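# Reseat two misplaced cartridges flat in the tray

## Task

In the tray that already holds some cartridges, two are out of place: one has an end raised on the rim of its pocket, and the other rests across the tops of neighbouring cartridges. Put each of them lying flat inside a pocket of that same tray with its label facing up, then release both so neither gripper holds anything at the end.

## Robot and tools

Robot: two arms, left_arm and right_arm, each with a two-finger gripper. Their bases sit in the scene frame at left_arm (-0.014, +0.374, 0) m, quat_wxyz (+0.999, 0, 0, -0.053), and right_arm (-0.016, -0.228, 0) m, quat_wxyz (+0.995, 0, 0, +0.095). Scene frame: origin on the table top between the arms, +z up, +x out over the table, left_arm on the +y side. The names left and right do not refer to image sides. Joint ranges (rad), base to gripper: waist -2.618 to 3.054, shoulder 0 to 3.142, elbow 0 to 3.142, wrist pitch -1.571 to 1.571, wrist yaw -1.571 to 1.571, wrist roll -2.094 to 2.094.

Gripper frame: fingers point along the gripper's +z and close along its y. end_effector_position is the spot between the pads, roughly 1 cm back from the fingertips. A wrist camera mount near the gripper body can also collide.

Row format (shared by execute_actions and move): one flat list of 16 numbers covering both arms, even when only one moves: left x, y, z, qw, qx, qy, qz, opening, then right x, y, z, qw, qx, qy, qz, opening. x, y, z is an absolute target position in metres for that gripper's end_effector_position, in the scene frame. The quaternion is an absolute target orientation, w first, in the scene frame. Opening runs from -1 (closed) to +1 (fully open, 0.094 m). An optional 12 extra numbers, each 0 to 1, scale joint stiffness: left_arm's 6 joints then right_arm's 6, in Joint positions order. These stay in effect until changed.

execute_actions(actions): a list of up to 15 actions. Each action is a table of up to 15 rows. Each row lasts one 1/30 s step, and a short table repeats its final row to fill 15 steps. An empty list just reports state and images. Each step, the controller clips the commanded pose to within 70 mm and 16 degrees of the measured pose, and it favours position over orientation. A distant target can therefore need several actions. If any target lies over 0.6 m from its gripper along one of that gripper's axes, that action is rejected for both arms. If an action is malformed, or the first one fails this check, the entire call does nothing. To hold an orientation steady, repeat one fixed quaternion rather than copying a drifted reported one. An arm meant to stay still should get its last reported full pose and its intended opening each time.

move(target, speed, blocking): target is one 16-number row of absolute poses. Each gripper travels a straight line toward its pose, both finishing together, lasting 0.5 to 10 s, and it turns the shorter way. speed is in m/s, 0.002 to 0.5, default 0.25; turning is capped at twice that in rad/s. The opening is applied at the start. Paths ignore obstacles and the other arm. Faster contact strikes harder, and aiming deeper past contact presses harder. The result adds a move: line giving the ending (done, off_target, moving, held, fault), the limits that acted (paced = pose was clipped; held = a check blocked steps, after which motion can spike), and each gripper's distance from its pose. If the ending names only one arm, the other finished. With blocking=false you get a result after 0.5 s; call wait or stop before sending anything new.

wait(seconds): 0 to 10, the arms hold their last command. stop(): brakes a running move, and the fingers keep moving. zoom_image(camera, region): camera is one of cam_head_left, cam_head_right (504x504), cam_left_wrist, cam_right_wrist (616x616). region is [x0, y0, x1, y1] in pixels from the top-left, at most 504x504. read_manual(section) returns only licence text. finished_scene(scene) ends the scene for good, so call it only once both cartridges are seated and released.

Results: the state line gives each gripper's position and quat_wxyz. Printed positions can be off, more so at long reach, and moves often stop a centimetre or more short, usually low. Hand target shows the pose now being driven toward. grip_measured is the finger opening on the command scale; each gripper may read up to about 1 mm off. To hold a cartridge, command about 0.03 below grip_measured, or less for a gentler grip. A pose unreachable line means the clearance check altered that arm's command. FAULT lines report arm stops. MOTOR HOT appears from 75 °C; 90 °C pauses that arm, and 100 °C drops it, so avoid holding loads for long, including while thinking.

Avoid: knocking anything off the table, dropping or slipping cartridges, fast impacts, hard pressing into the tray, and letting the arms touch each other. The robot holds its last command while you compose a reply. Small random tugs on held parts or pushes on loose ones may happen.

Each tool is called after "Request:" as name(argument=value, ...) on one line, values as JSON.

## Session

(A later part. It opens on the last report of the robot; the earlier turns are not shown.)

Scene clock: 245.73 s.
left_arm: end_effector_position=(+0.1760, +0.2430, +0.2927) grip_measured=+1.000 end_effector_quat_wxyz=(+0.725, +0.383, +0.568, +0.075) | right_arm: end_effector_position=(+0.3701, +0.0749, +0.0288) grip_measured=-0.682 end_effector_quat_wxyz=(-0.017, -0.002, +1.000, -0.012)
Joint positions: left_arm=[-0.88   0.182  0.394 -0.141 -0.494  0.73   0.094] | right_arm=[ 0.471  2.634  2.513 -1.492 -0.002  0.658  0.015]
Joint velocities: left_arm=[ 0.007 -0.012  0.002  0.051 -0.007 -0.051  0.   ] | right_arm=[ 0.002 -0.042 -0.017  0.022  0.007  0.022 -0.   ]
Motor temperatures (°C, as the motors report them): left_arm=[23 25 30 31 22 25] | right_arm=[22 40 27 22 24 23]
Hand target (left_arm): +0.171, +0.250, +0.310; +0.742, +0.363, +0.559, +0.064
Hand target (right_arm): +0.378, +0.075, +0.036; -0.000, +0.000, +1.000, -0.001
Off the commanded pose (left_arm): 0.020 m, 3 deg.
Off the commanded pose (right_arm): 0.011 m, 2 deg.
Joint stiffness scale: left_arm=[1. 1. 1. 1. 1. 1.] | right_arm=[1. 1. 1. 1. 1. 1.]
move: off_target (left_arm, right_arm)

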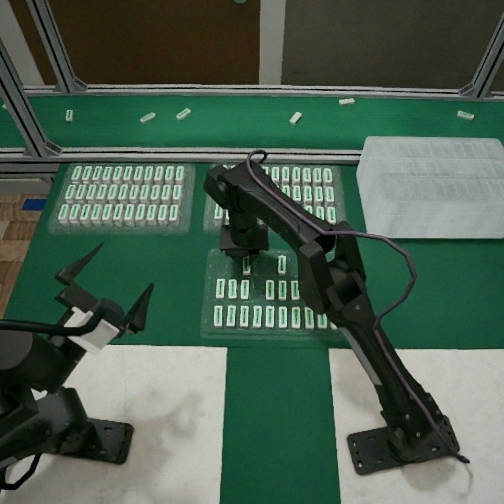

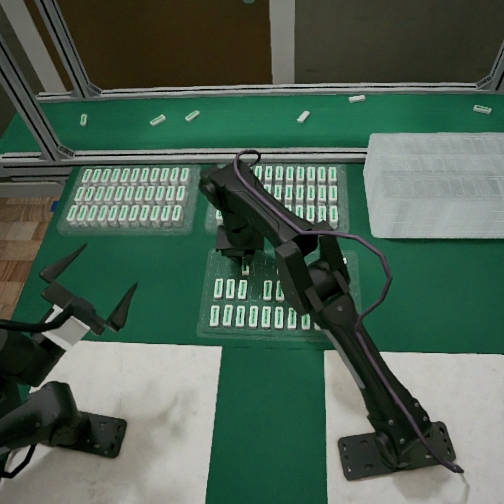

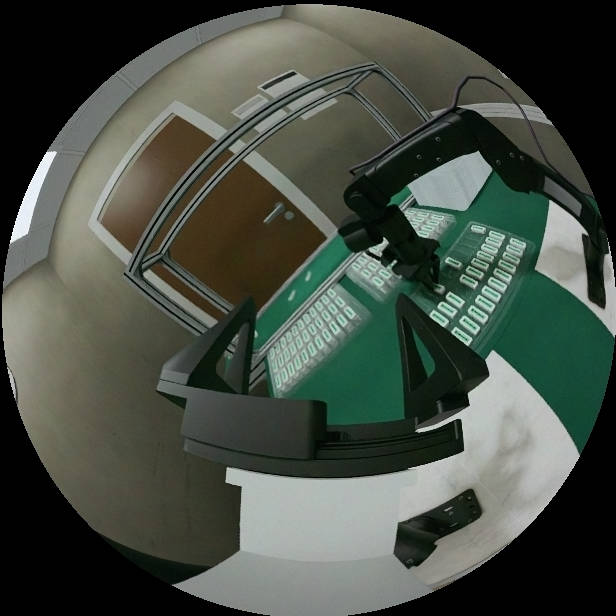

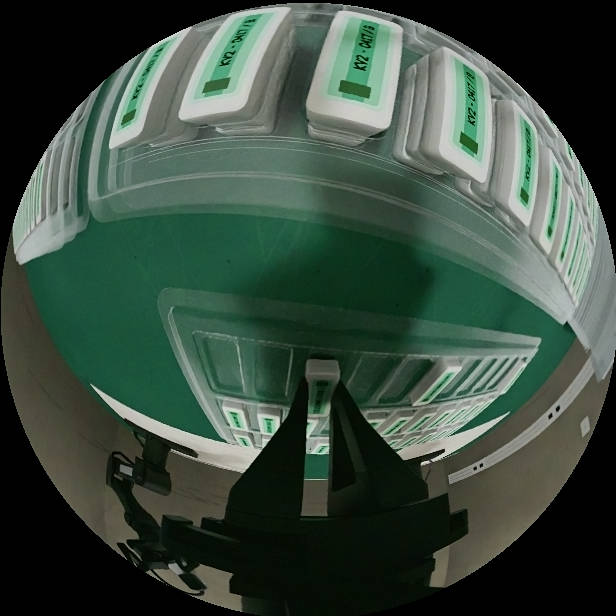

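Request:
move(target=[0.17,0.25,0.31,0.742,0.363,0.559,0.064,1, 0.383,0.072,0.036,0,0,1,0,-0.72], speed=0.02)

Request:
move(target=[0.17,0.25,0.31,0.742,0.363,0.559,0.064,1, 0.383,0.072,0.036,0,0,1,0,-0.3], speed=0.02)

Request:
move(target=[0.17,0.25,0.31,0.742,0.363,0.559,0.064,1, 0.32,0.03,0.14,0,0,1,0,-0.3], speed=0.1)

Request:
zoom_image(camera="cam_right_wrist", region=[150,150,550,400])

Scene clock: 256.47 s.
left_arm: end_effector_position=(+0.1760, +0.2430, +0.2927) grip_measured=+1.000 end_effector_quat_wxyz=(+0.725, +0.383, +0.568, +0.075) | right_arm: end_effector_position=(+0.3706, +0.0743, +0.0288) grip_measured=-0.682 end_effector_quat_wxyz=(-0.019, -0.004, +1.000, -0.010)
Joint positions: left_arm=[-0.88   0.182  0.394 -0.141 -0.494  0.73   0.094] | right_arm=[ 0.467  2.634  2.513 -1.491 -0.007  0.65   0.015]
Joint velocities: left_arm=[-0.012 -0.002 -0.007 -0.037  0.066  0.037  0.   ] | right_arm=[ 0.002  0.012  0.007 -0.095  0.022  0.007 -0.001]
Motor temperatures (°C, as the motors report them): left_arm=[23 25 30 31 22 25] | right_arm=[22 42 27 22 24 23]
Hand target (left_arm): +0.171, +0.250, +0.310; +0.742, +0.363, +0.559, +0.064
Hand target (right_arm): +0.383, +0.072, +0.036; -0.000, +0.000, +1.000, -0.000
Off the commanded pose (left_arm): 0.020 m, 3 deg.
Off the commanded pose (right_arm): 0.015 m, 2 deg.
Joint stiffness scale: left_arm=[1. 1. 1. 1. 1. 1.] | right_arm=[1. 1. 1. 1. 1. 1.]
move: off_target (left_arm, right_arm)

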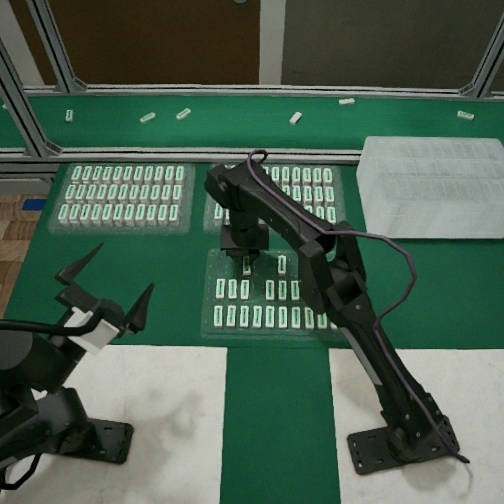

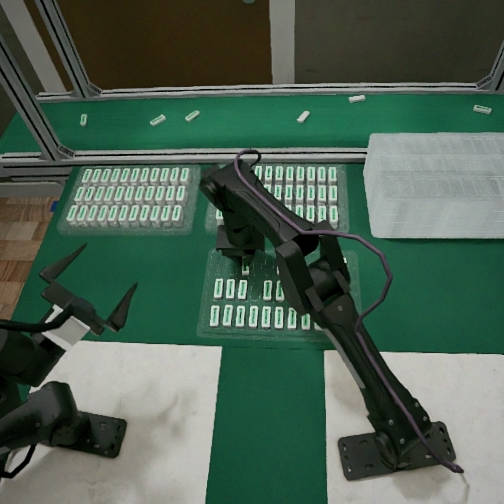

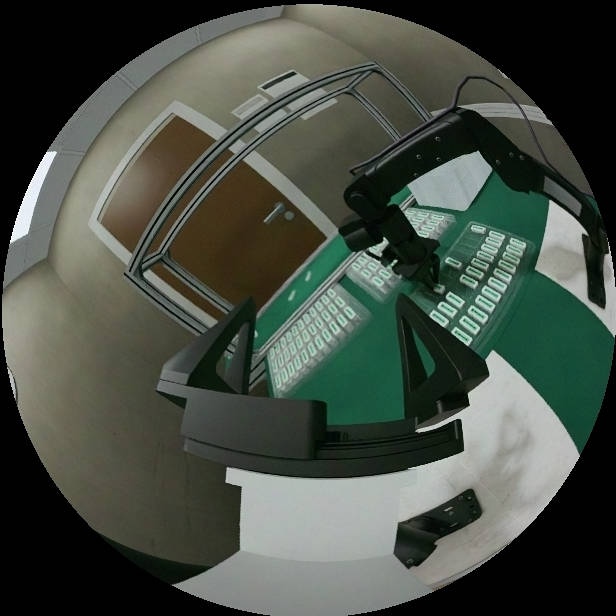

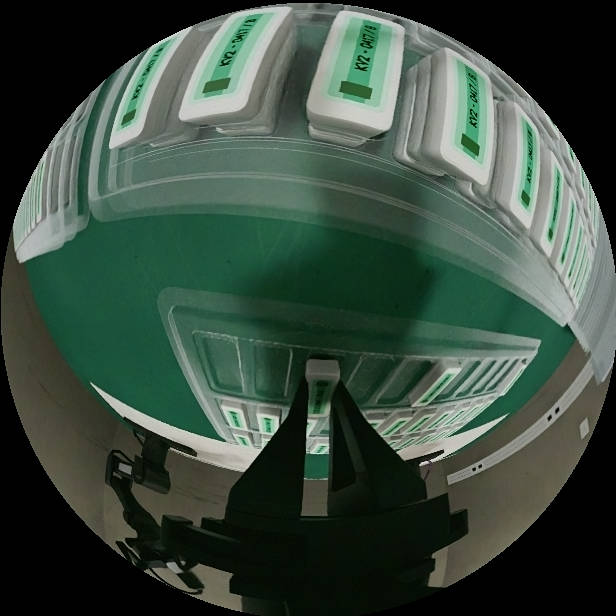

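Scene clock: 258.17 s.
left_arm: end_effector_position=(+0.1760, +0.2430, +0.2927) grip_measured=+1.000 end_effector_quat_wxyz=(+0.725, +0.383, +0.568, +0.075) | right_arm: end_effector_position=(+0.3712, +0.0747, +0.0281) grip_measured=-0.302 end_effector_quat_wxyz=(-0.018, -0.005, +1.000, -0.009)
Joint positions: left_arm=[-0.88   0.182  0.394 -0.141 -0.494  0.73   0.094] | right_arm=[ 0.467  2.635  2.513 -1.488 -0.007  0.648  0.033]
Joint velocities: left_arm=[-0.002  0.012 -0.022 -0.066 -0.037  0.051  0.   ] | right_arm=[-0.002 -0.002 -0.007 -0.007 -0.037 -0.022  0.001]
Motor temperatures (°C, as the motors report them): left_arm=[23 25 30 31 22 25] | right_arm=[22 42 27 22 24 23]
Hand target (left_arm): +0.171, +0.250, +0.310; +0.742, +0.363, +0.559, +0.064
Hand target (right_arm): +0.383, +0.072, +0.036; -0.000, +0.000, +1.000, -0.000
Off the commanded pose (left_arm): 0.020 m, 3 deg.
Off the commanded pose (right_arm): 0.015 m, 2 deg.
Joint stiffness scale: left_arm=[1. 1. 1. 1. 1. 1.] | right_arm=[1. 1. 1. 1. 1. 1.]
move: off_target (left_arm, right_arm)

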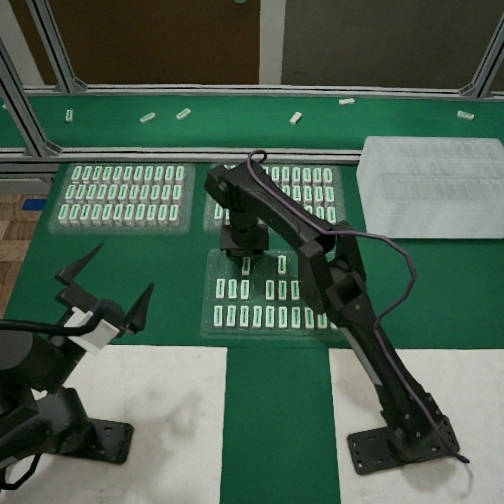

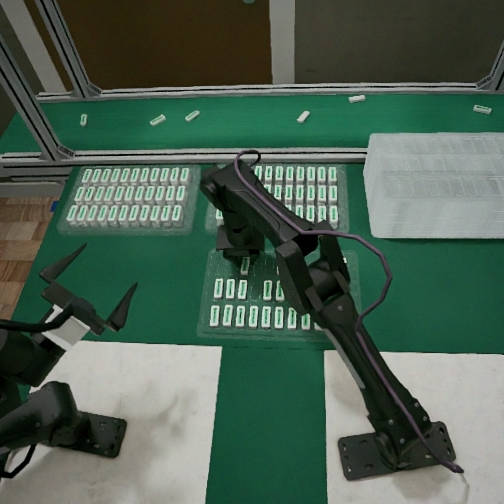

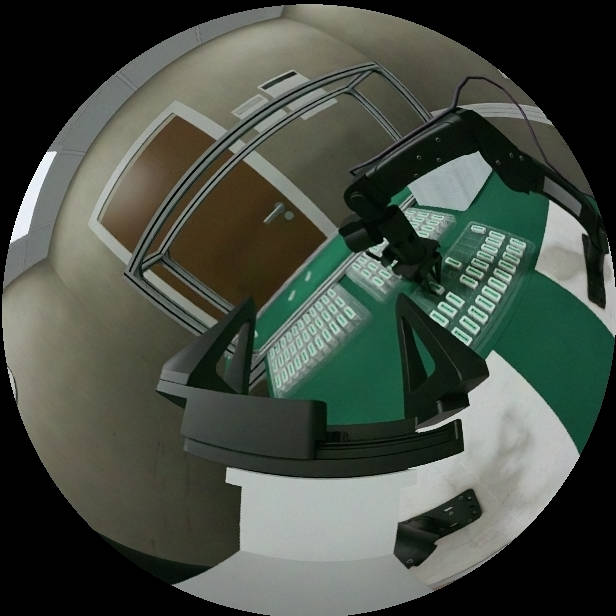

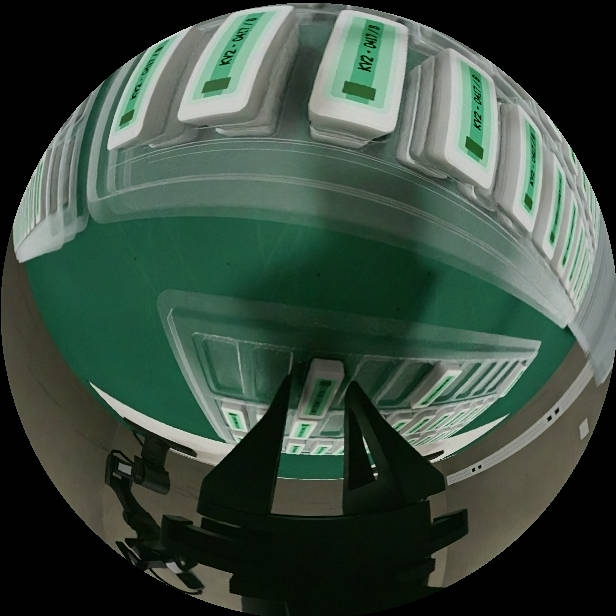

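Scene clock: 259.87 s.
left_arm: end_effector_position=(+0.1760, +0.2430, +0.2927) grip_measured=+1.000 end_effector_quat_wxyz=(+0.725, +0.383, +0.568, +0.075) | right_arm: end_effector_position=(+0.3222, +0.0370, +0.1327) grip_measured=-0.302 end_effector_quat_wxyz=(-0.001, -0.005, +1.000, +0.004)
Joint positions: left_arm=[-0.88   0.182  0.394 -0.141 -0.494  0.73   0.094] | right_arm=[ 0.467  2.233  2.21  -1.544 -0.007  0.648  0.033]
Joint velocities: left_arm=[ 0.007 -0.002 -0.002  0.051 -0.022  0.007  0.   ] | right_arm=[-0.012 -0.007  0.007  0.051  0.051 -0.007 -0.   ]
Motor temperatures (°C, as the motors report them): left_arm=[23 25 30 31 22 25] | right_arm=[22 42 27 22 24 23]
Hand target (left_arm): +0.171, +0.250, +0.310; +0.742, +0.363, +0.559, +0.064
Hand target (right_arm): +0.320, +0.029, +0.139; -0.000, +0.000, +1.000, +0.000
Off the commanded pose (left_arm): 0.020 m, 3 deg.
Off the commanded pose (right_arm): 0.010 m, 1 deg.
Joint stiffness scale: left_arm=[1. 1. 1. 1. 1. 1.] | right_arm=[1. 1. 1. 1. 1. 1.]
move: off_target (left_arm)

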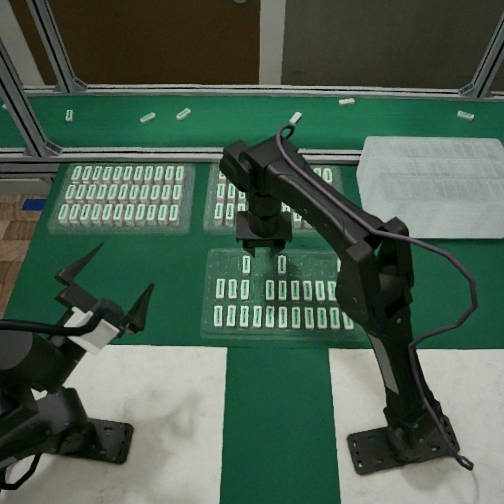

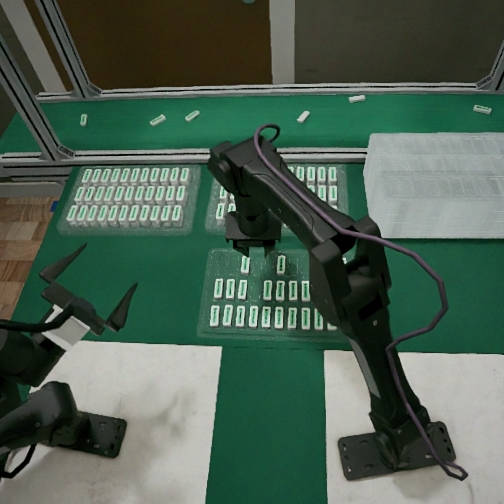

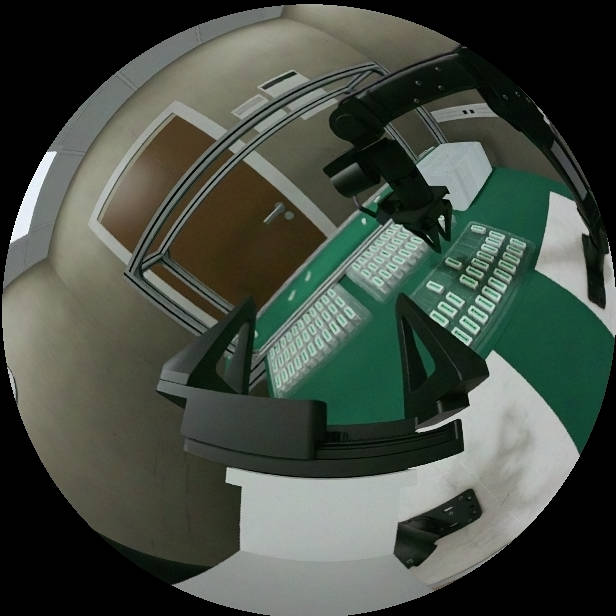

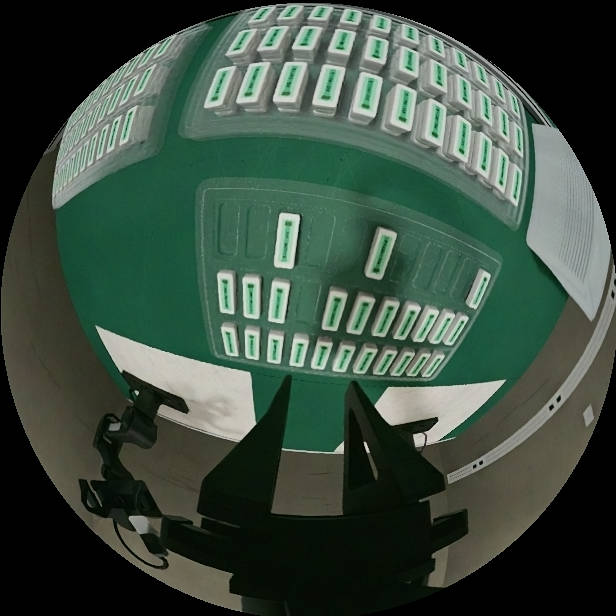

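Region (150, 150, 550, 400) of cam_right_wrist's 616x616 image, scaled by 1.260, with more detail than that image has; it fills the top 315 rows of this view, and the rest is white.

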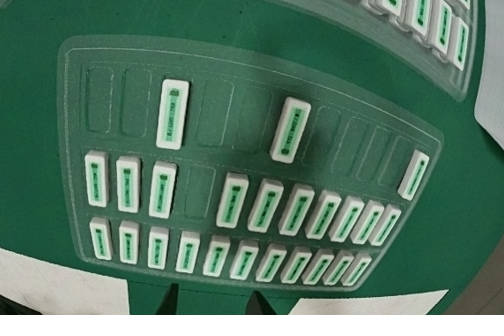

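Request:
move(target=[0.17,0.25,0.31,0.742,0.363,0.559,0.064,1, 0.335,0.075,0.07,0,0,1,0,-1], speed=0.12)

Request:
move(target=[0.17,0.25,0.31,0.742,0.363,0.559,0.064,1, 0.335,0.075,0.036,0,0,1,0,-1], speed=0.04)

Request:
move(target=[0.17,0.25,0.31,0.742,0.363,0.559,0.064,1, 0.362,0.075,0.036,0,0,1,0,-1], speed=0.03)

Scene clock: 271.57 s.
left_arm: end_effector_position=(+0.1760, +0.2430, +0.2927) grip_measured=+1.000 end_effector_quat_wxyz=(+0.725, +0.383, +0.568, +0.075) | right_arm: end_effector_position=(+0.3306, +0.0674, +0.0615) grip_measured=-0.979 end_effector_quat_wxyz=(-0.020, +0.002, +1.000, -0.012)
Joint positions: left_arm=[-0.88   0.182  0.394 -0.141 -0.494  0.73   0.094] | right_arm=[ 0.509  2.4    2.21  -1.426 -0.007  0.704  0.001]
Joint velocities: left_arm=[-0.012 -0.002 -0.002 -0.007  0.022 -0.051  0.   ] | right_arm=[-0.007 -0.022 -0.002  0.051  0.022  0.007 -0.   ]
Motor temperatures (°C, as the motors report them): left_arm=[23 25 30 31 22 25] | right_arm=[22 42 27 22 24 23]
Hand target (left_arm): +0.171, +0.250, +0.310; +0.742, +0.363, +0.559, +0.064
Hand target (right_arm): +0.335, +0.076, +0.070; +0.000, -0.000, +1.000, +0.001
Off the commanded pose (left_arm): 0.020 m, 3 deg.
Off the commanded pose (right_arm): 0.012 m, 3 deg.
Joint stiffness scale: left_arm=[1. 1. 1. 1. 1. 1.] | right_arm=[1. 1. 1. 1. 1. 1.]
move: off_target (left_arm, right_arm)

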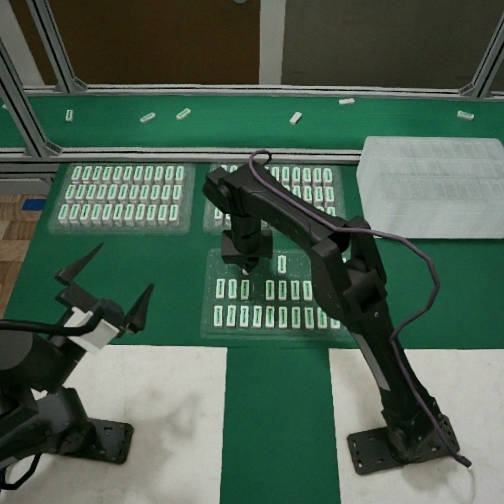

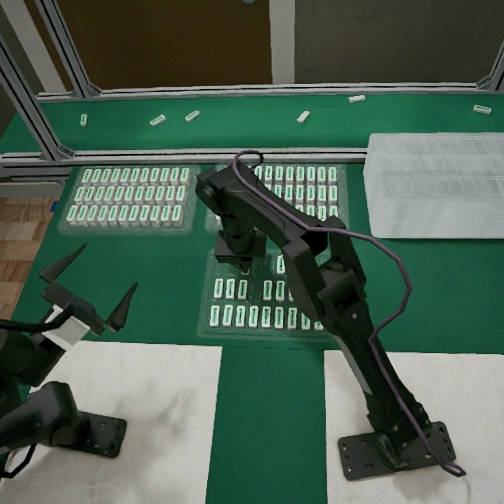

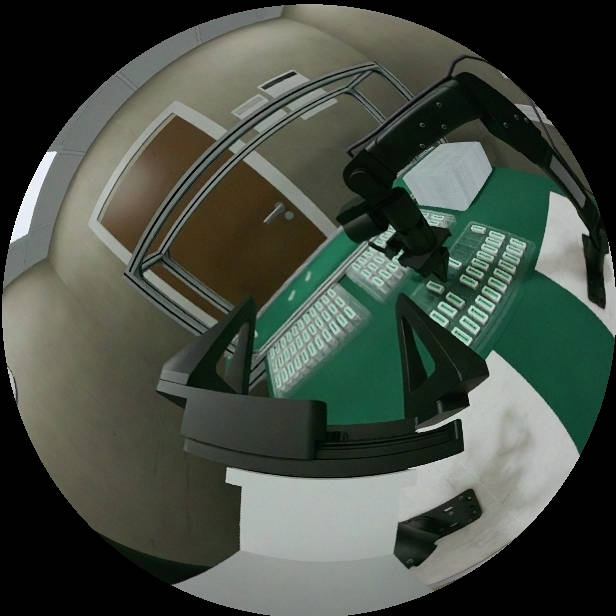

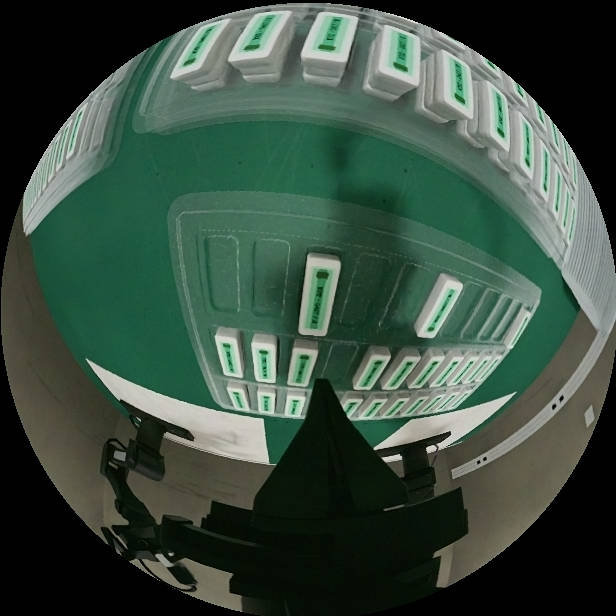

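Scene clock: 272.77 s.
left_arm: end_effector_position=(+0.1760, +0.2430, +0.2927) grip_measured=+1.000 end_effector_quat_wxyz=(+0.725, +0.383, +0.568, +0.075) | right_arm: end_effector_position=(+0.3350, +0.0711, +0.0333) grip_measured=-0.979 end_effector_quat_wxyz=(-0.011, +0.002, +1.000, -0.004)
Joint positions: left_arm=[-0.88   0.182  0.394 -0.141 -0.494  0.73   0.094] | right_arm=[ 0.509  2.4    2.099 -1.292 -0.007  0.705  0.001]
Joint velocities: left_arm=[ 0.007  0.002  0.012  0.007 -0.037 -0.095  0.   ] | right_arm=[-0.012  0.007  0.007 -0.007 -0.022 -0.022  0.   ]
Motor temperatures (°C, as the motors report them): left_arm=[23 25 30 31 22 25] | right_arm=[22 42 27 22 24 23]
Hand target (left_arm): +0.171, +0.250, +0.310; +0.742, +0.363, +0.559, +0.064
Hand target (right_arm): +0.335, +0.075, +0.036; -0.000, +0.000, +1.000, +0.000
Off the commanded pose (left_arm): 0.020 m, 3 deg.
Off the commanded pose (right_arm): 0.005 m, 1 deg.
Joint stiffness scale: left_arm=[1. 1. 1. 1. 1. 1.] | right_arm=[1. 1. 1. 1. 1. 1.]
move: off_target (left_arm)

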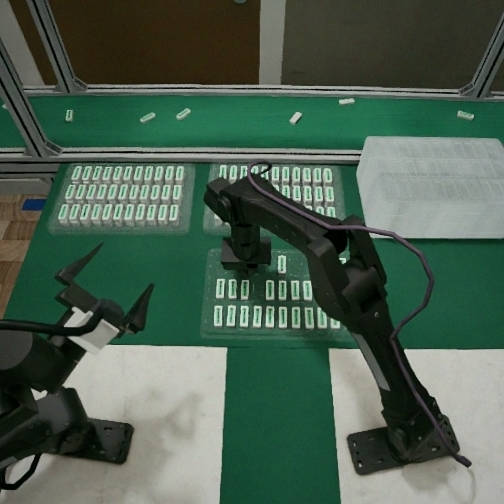

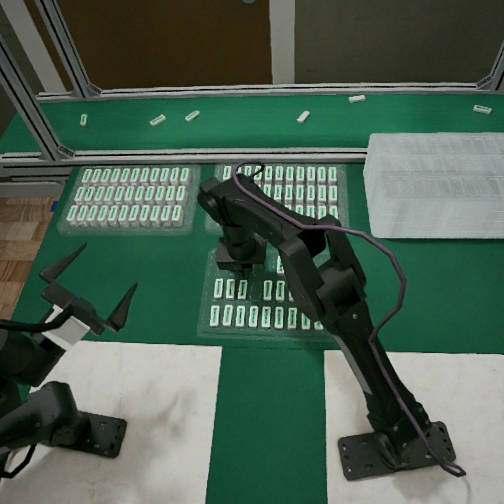

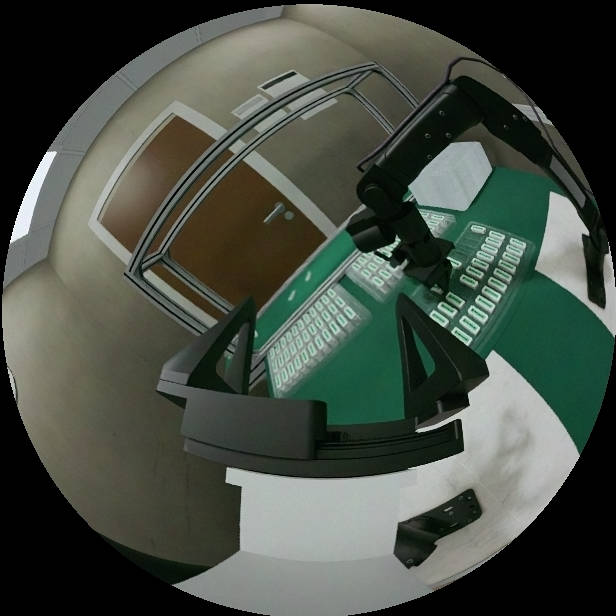

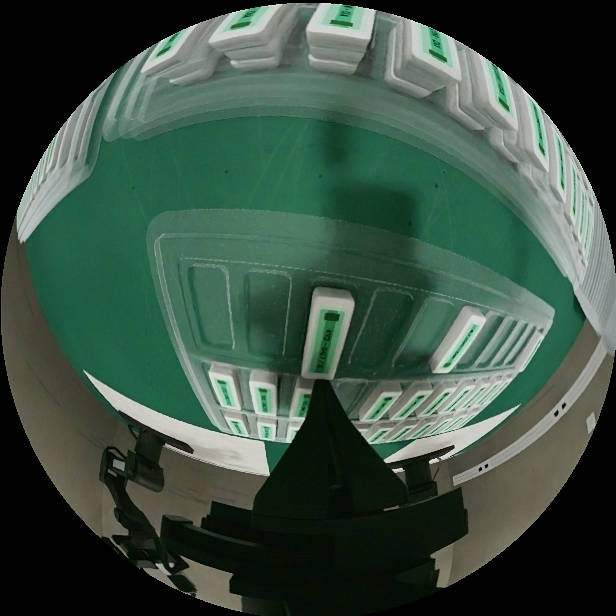

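Scene clock: 274.03 s.
left_arm: end_effector_position=(+0.1760, +0.2430, +0.2927) grip_measured=+1.000 end_effector_quat_wxyz=(+0.725, +0.383, +0.568, +0.075) | right_arm: end_effector_position=(+0.3397, +0.0751, +0.0281) grip_measured=-0.979 end_effector_quat_wxyz=(-0.031, -0.007, +0.999, -0.013)
Joint positions: left_arm=[-0.88   0.182  0.394 -0.141 -0.494  0.73   0.094] | right_arm=[ 0.505  2.498  2.254 -1.391 -0.019  0.681  0.001]
Joint velocities: left_arm=[-0.002  0.012 -0.022  0.022 -0.007  0.022  0.   ] | right_arm=[-0.007 -0.012  0.012 -0.095 -0.037  0.007 -0.001]
Motor temperatures (°C, as the motors report them): left_arm=[23 25 30 31 22 25] | right_arm=[22 42 27 22 24 23]
Hand target (left_arm): +0.171, +0.250, +0.310; +0.742, +0.363, +0.559, +0.064
Hand target (right_arm): +0.361, +0.074, +0.037; +0.000, +0.000, +1.000, -0.001
Off the commanded pose (left_arm): 0.020 m, 3 deg.
Off the commanded pose (right_arm): 0.024 m, 4 deg.
Joint stiffness scale: left_arm=[1. 1. 1. 1. 1. 1.] | right_arm=[1. 1. 1. 1. 1. 1.]
move: off_target (left_arm, right_arm)

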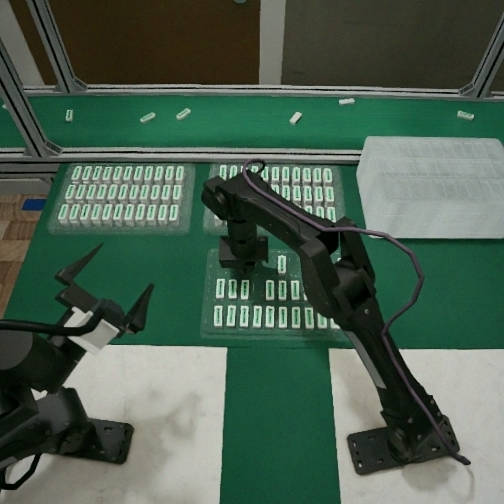

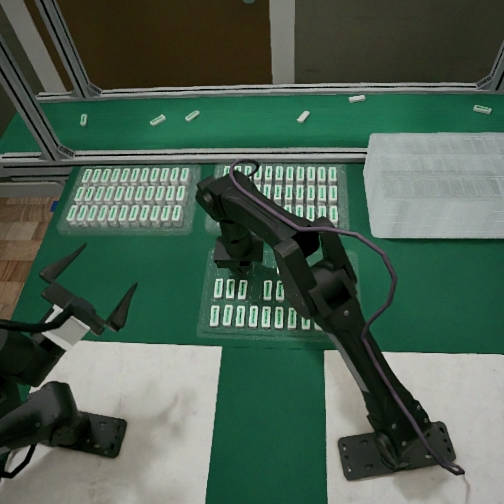

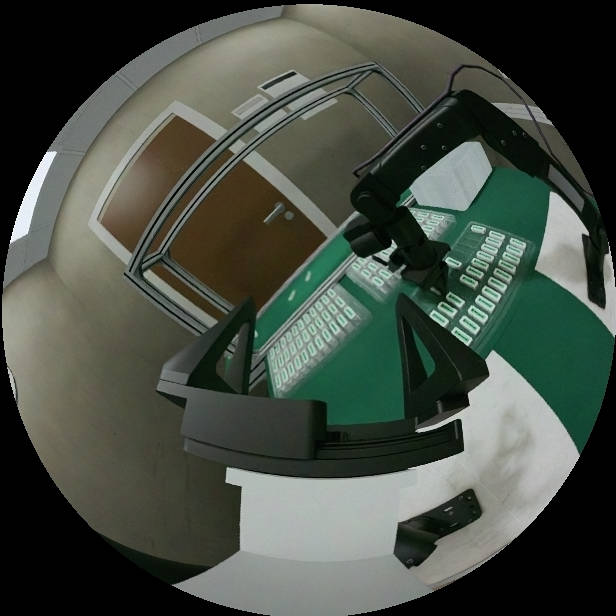

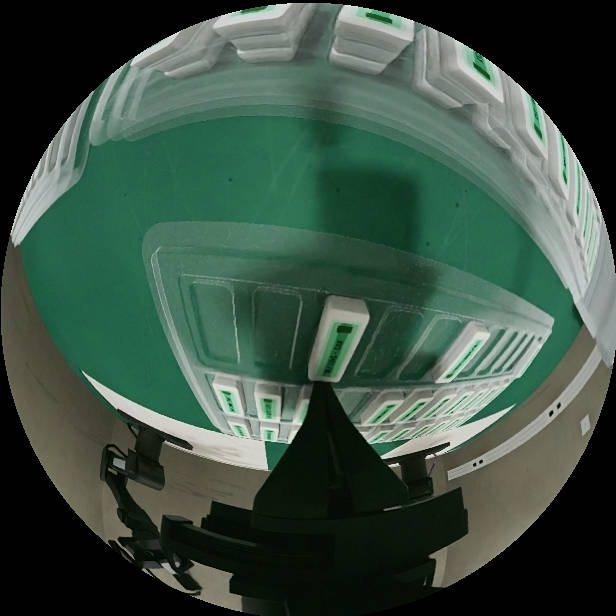

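Request:
move(target=[0.17,0.25,0.31,0.742,0.363,0.559,0.064,1, 0.335,0.075,0.075,0,0,1,0,-1], speed=0.05)

Request:
move(target=[0.17,0.25,0.31,0.742,0.363,0.559,0.064,1, 0.333,-0.004,0.075,0,0,1,0,-1], speed=0.12)

Request:
move(target=[0.17,0.25,0.31,0.742,0.363,0.559,0.064,1, 0.333,-0.004,0.036,0,0,1,0,-1], speed=0.04)

Request:
move(target=[0.17,0.25,0.31,0.742,0.363,0.559,0.064,1, 0.357,-0.004,0.036,0,0,1,0,-1], speed=0.03)

Scene clock: 286.23 s.
left_arm: end_effector_position=(+0.1760, +0.2430, +0.2927) grip_measured=+1.000 end_effector_quat_wxyz=(+0.725, +0.383, +0.568, +0.075) | right_arm: end_effector_position=(+0.3420, +0.0753, +0.0648) grip_measured=-0.979 end_effector_quat_wxyz=(-0.004, +0.004, +1.000, +0.005)
Joint positions: left_arm=[-0.88   0.182  0.394 -0.141 -0.494  0.73   0.094] | right_arm=[ 0.504  2.417  2.255 -1.408 -0.012  0.704  0.001]
Joint velocities: left_arm=[ 0.012 -0.012 -0.012  0.125 -0.007 -0.051  0.   ] | right_arm=[-0.012  0.007  0.012 -0.051  0.051 -0.022 -0.   ]
Motor temperatures (°C, as the motors report them): left_arm=[23 25 30 31 22 25] | right_arm=[22 42 27 22 24 23]
Hand target (left_arm): +0.171, +0.250, +0.310; +0.742, +0.363, +0.559, +0.064
Hand target (right_arm): +0.335, +0.075, +0.075; -0.000, +0.000, +1.000, +0.001
Off the commanded pose (left_arm): 0.020 m, 3 deg.
Off the commanded pose (right_arm): 0.012 m, 1 deg.
Joint stiffness scale: left_arm=[1. 1. 1. 1. 1. 1.] | right_arm=[1. 1. 1. 1. 1. 1.]
move: off_target (left_arm, right_arm)

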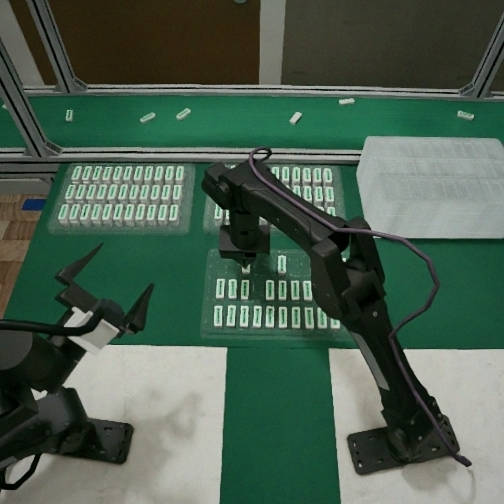

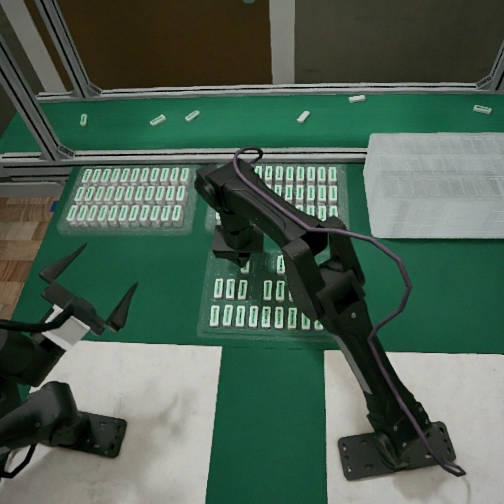

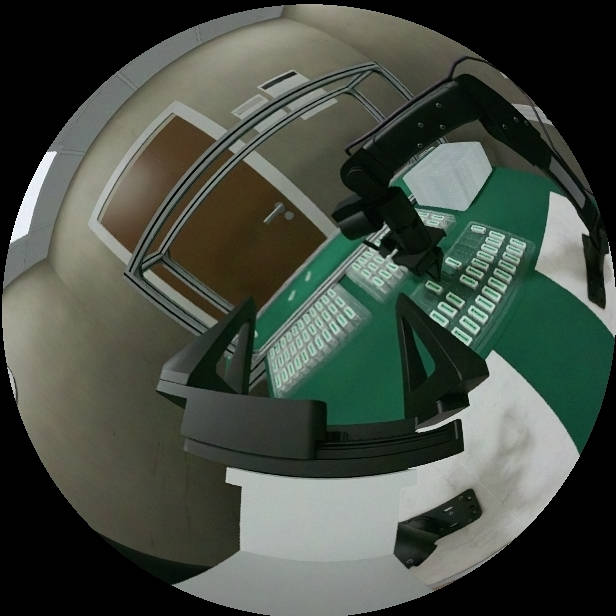

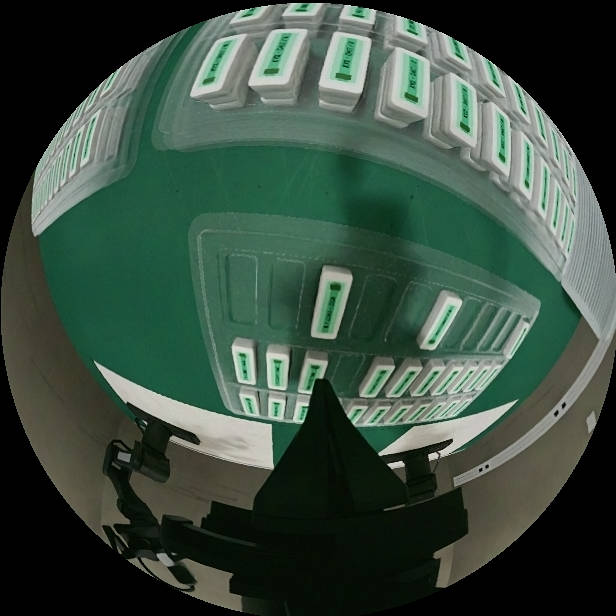

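Scene clock: 287.40 s.
left_arm: end_effector_position=(+0.1760, +0.2430, +0.2927) grip_measured=+1.000 end_effector_quat_wxyz=(+0.725, +0.383, +0.568, +0.075) | right_arm: end_effector_position=(+0.3289, -0.0027, +0.0656) grip_measured=-0.979 end_effector_quat_wxyz=(-0.019, +0.000, +1.000, -0.009)
Joint positions: left_arm=[-0.88   0.182  0.394 -0.141 -0.494  0.73   0.094] | right_arm=[ 0.382  2.179  1.854 -1.287 -0.005  0.574  0.001]
Joint velocities: left_arm=[-0.007 -0.002  0.002 -0.007 -0.051  0.037  0.   ] | right_arm=[ 0.002  0.002 -0.017  0.022 -0.066  0.022 -0.001]
Motor temperatures (°C, as the motors report them): left_arm=[23 25 30 31 22 25] | right_arm=[22 42 27 22 24 23]
Hand target (left_arm): +0.171, +0.250, +0.310; +0.742, +0.363, +0.559, +0.064
Hand target (right_arm): +0.334, -0.004, +0.075; -0.000, +0.000, +1.000, -0.001
Off the commanded pose (left_arm): 0.020 m, 3 deg.
Off the commanded pose (right_arm): 0.010 m, 2 deg.
Joint stiffness scale: left_arm=[1. 1. 1. 1. 1. 1.] | right_arm=[1. 1. 1. 1. 1. 1.]
move: off_target (left_arm)

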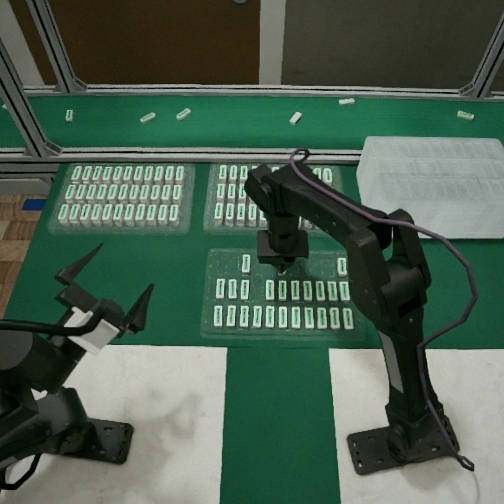

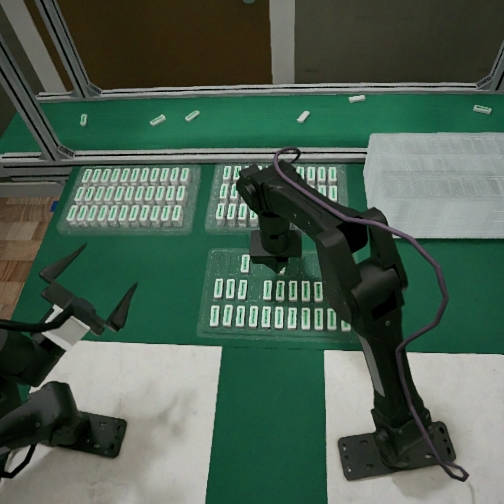

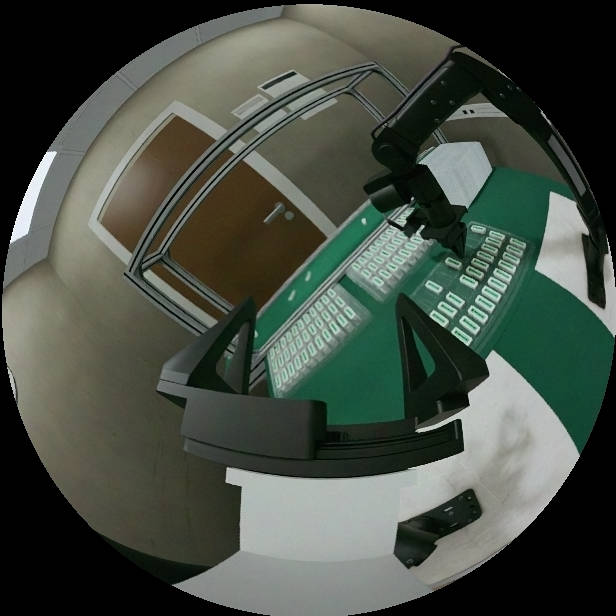

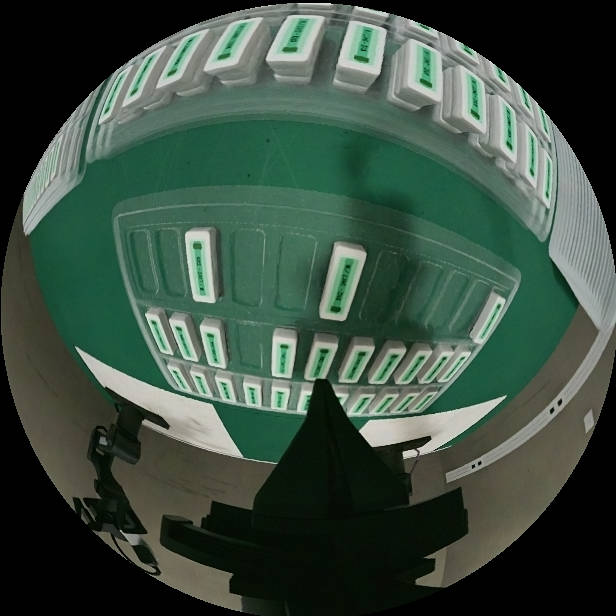

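Scene clock: 288.60 s.
left_arm: end_effector_position=(+0.1760, +0.2430, +0.2927) grip_measured=+1.000 end_effector_quat_wxyz=(+0.725, +0.383, +0.568, +0.075) | right_arm: end_effector_position=(+0.3295, -0.0023, +0.0345) grip_measured=-0.979 end_effector_quat_wxyz=(-0.010, -0.000, +1.000, -0.003)
Joint positions: left_arm=[-0.88   0.182  0.394 -0.141 -0.494  0.73   0.094] | right_arm=[ 0.382  2.179  1.73  -1.142 -0.005  0.573  0.001]
Joint velocities: left_arm=[-0.032 -0.007  0.002  0.007 -0.007  0.007  0.   ] | right_arm=[ 0.027  0.007  0.002 -0.066  0.007 -0.051 -0.001]
Motor temperatures (°C, as the motors report them): left_arm=[23 25 30 31 22 25] | right_arm=[22 42 27 22 24 23]
Hand target (left_arm): +0.171, +0.250, +0.310; +0.742, +0.363, +0.559, +0.064
Hand target (right_arm): +0.333, -0.004, +0.036; -0.000, +0.000, +1.000, +0.000
Off the commanded pose (left_arm): 0.020 m, 3 deg.
Off the commanded pose (right_arm): 0.004 m, 1 deg.
Joint stiffness scale: left_arm=[1. 1. 1. 1. 1. 1.] | right_arm=[1. 1. 1. 1. 1. 1.]
move: off_target (left_arm)

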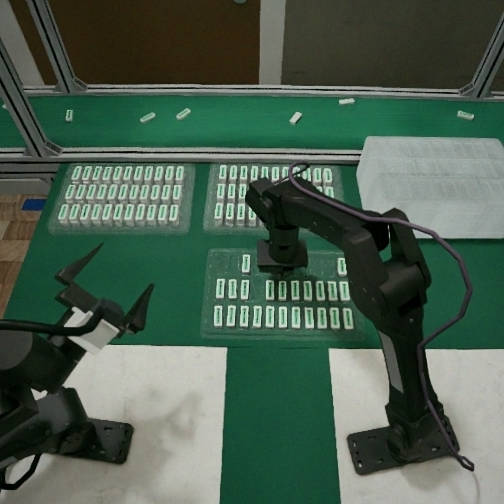

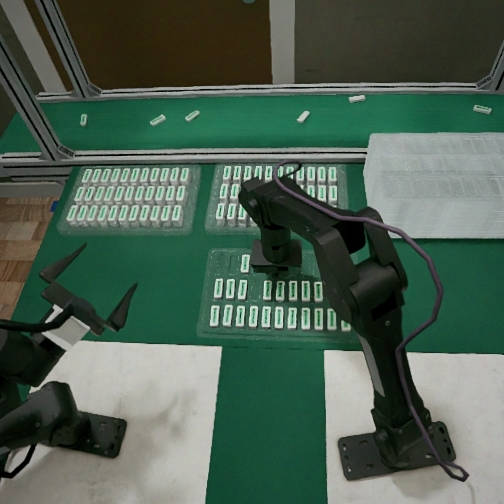

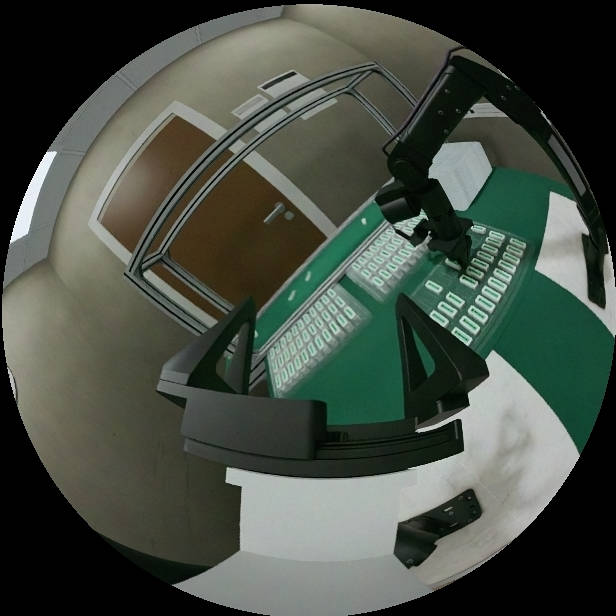

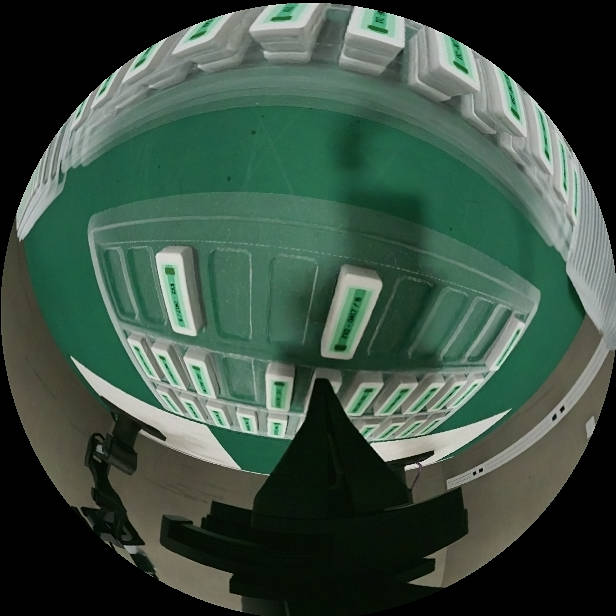

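Scene clock: 289.83 s.
left_arm: end_effector_position=(+0.1760, +0.2430, +0.2927) grip_measured=+1.000 end_effector_quat_wxyz=(+0.725, +0.383, +0.568, +0.075) | right_arm: end_effector_position=(+0.3412, -0.0012, +0.0288) grip_measured=-0.979 end_effector_quat_wxyz=(-0.019, -0.007, +1.000, -0.007)
Joint positions: left_arm=[-0.88   0.182  0.394 -0.141 -0.494  0.73   0.094] | right_arm=[ 0.369  2.247  1.817 -1.181 -0.007  0.545  0.001]
Joint velocities: left_arm=[ 0.012  0.002 -0.012  0.007  0.022 -0.125  0.   ] | right_arm=[-0.022 -0.007 -0.002  0.022 -0.022 -0.051 -0.   ]
Motor temperatures (°C, as the motors report them): left_arm=[23 25 30 31 22 25] | right_arm=[22 42 27 22 24 23]
Hand target (left_arm): +0.171, +0.250, +0.310; +0.742, +0.363, +0.559, +0.064
Hand target (right_arm): +0.356, -0.004, +0.036; +0.000, +0.000, +1.000, -0.000
Off the commanded pose (left_arm): 0.020 m, 3 deg.
Off the commanded pose (right_arm): 0.018 m, 2 deg.
Joint stiffness scale: left_arm=[1. 1. 1. 1. 1. 1.] | right_arm=[1. 1. 1. 1. 1. 1.]
move: off_target (left_arm, right_arm)

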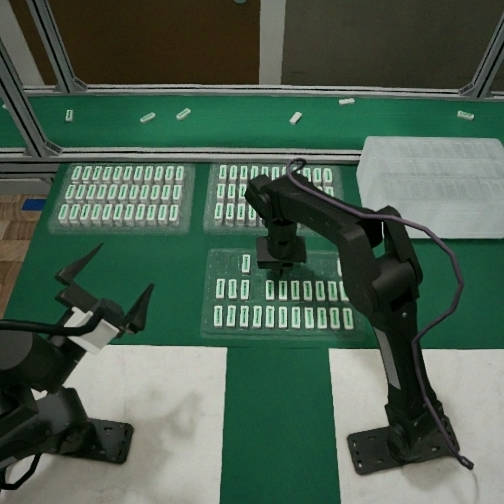

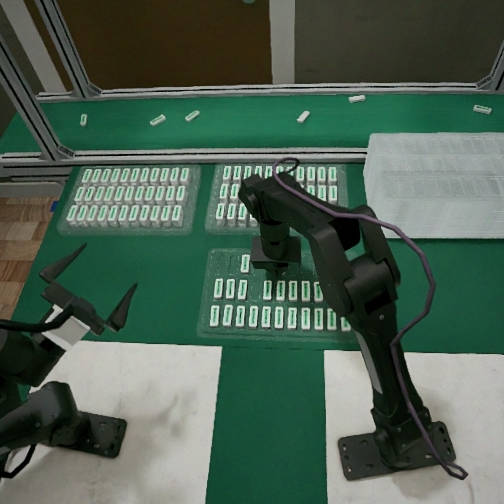

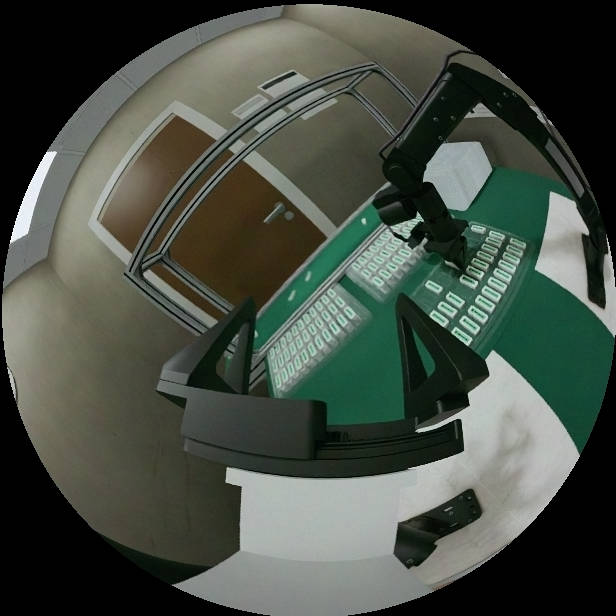

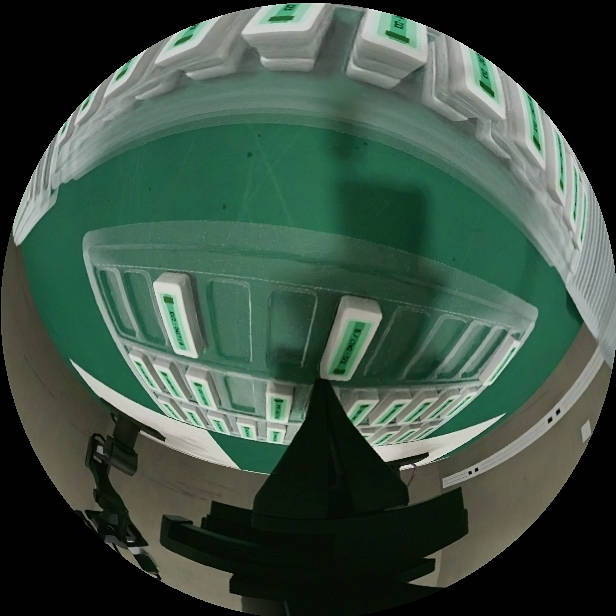

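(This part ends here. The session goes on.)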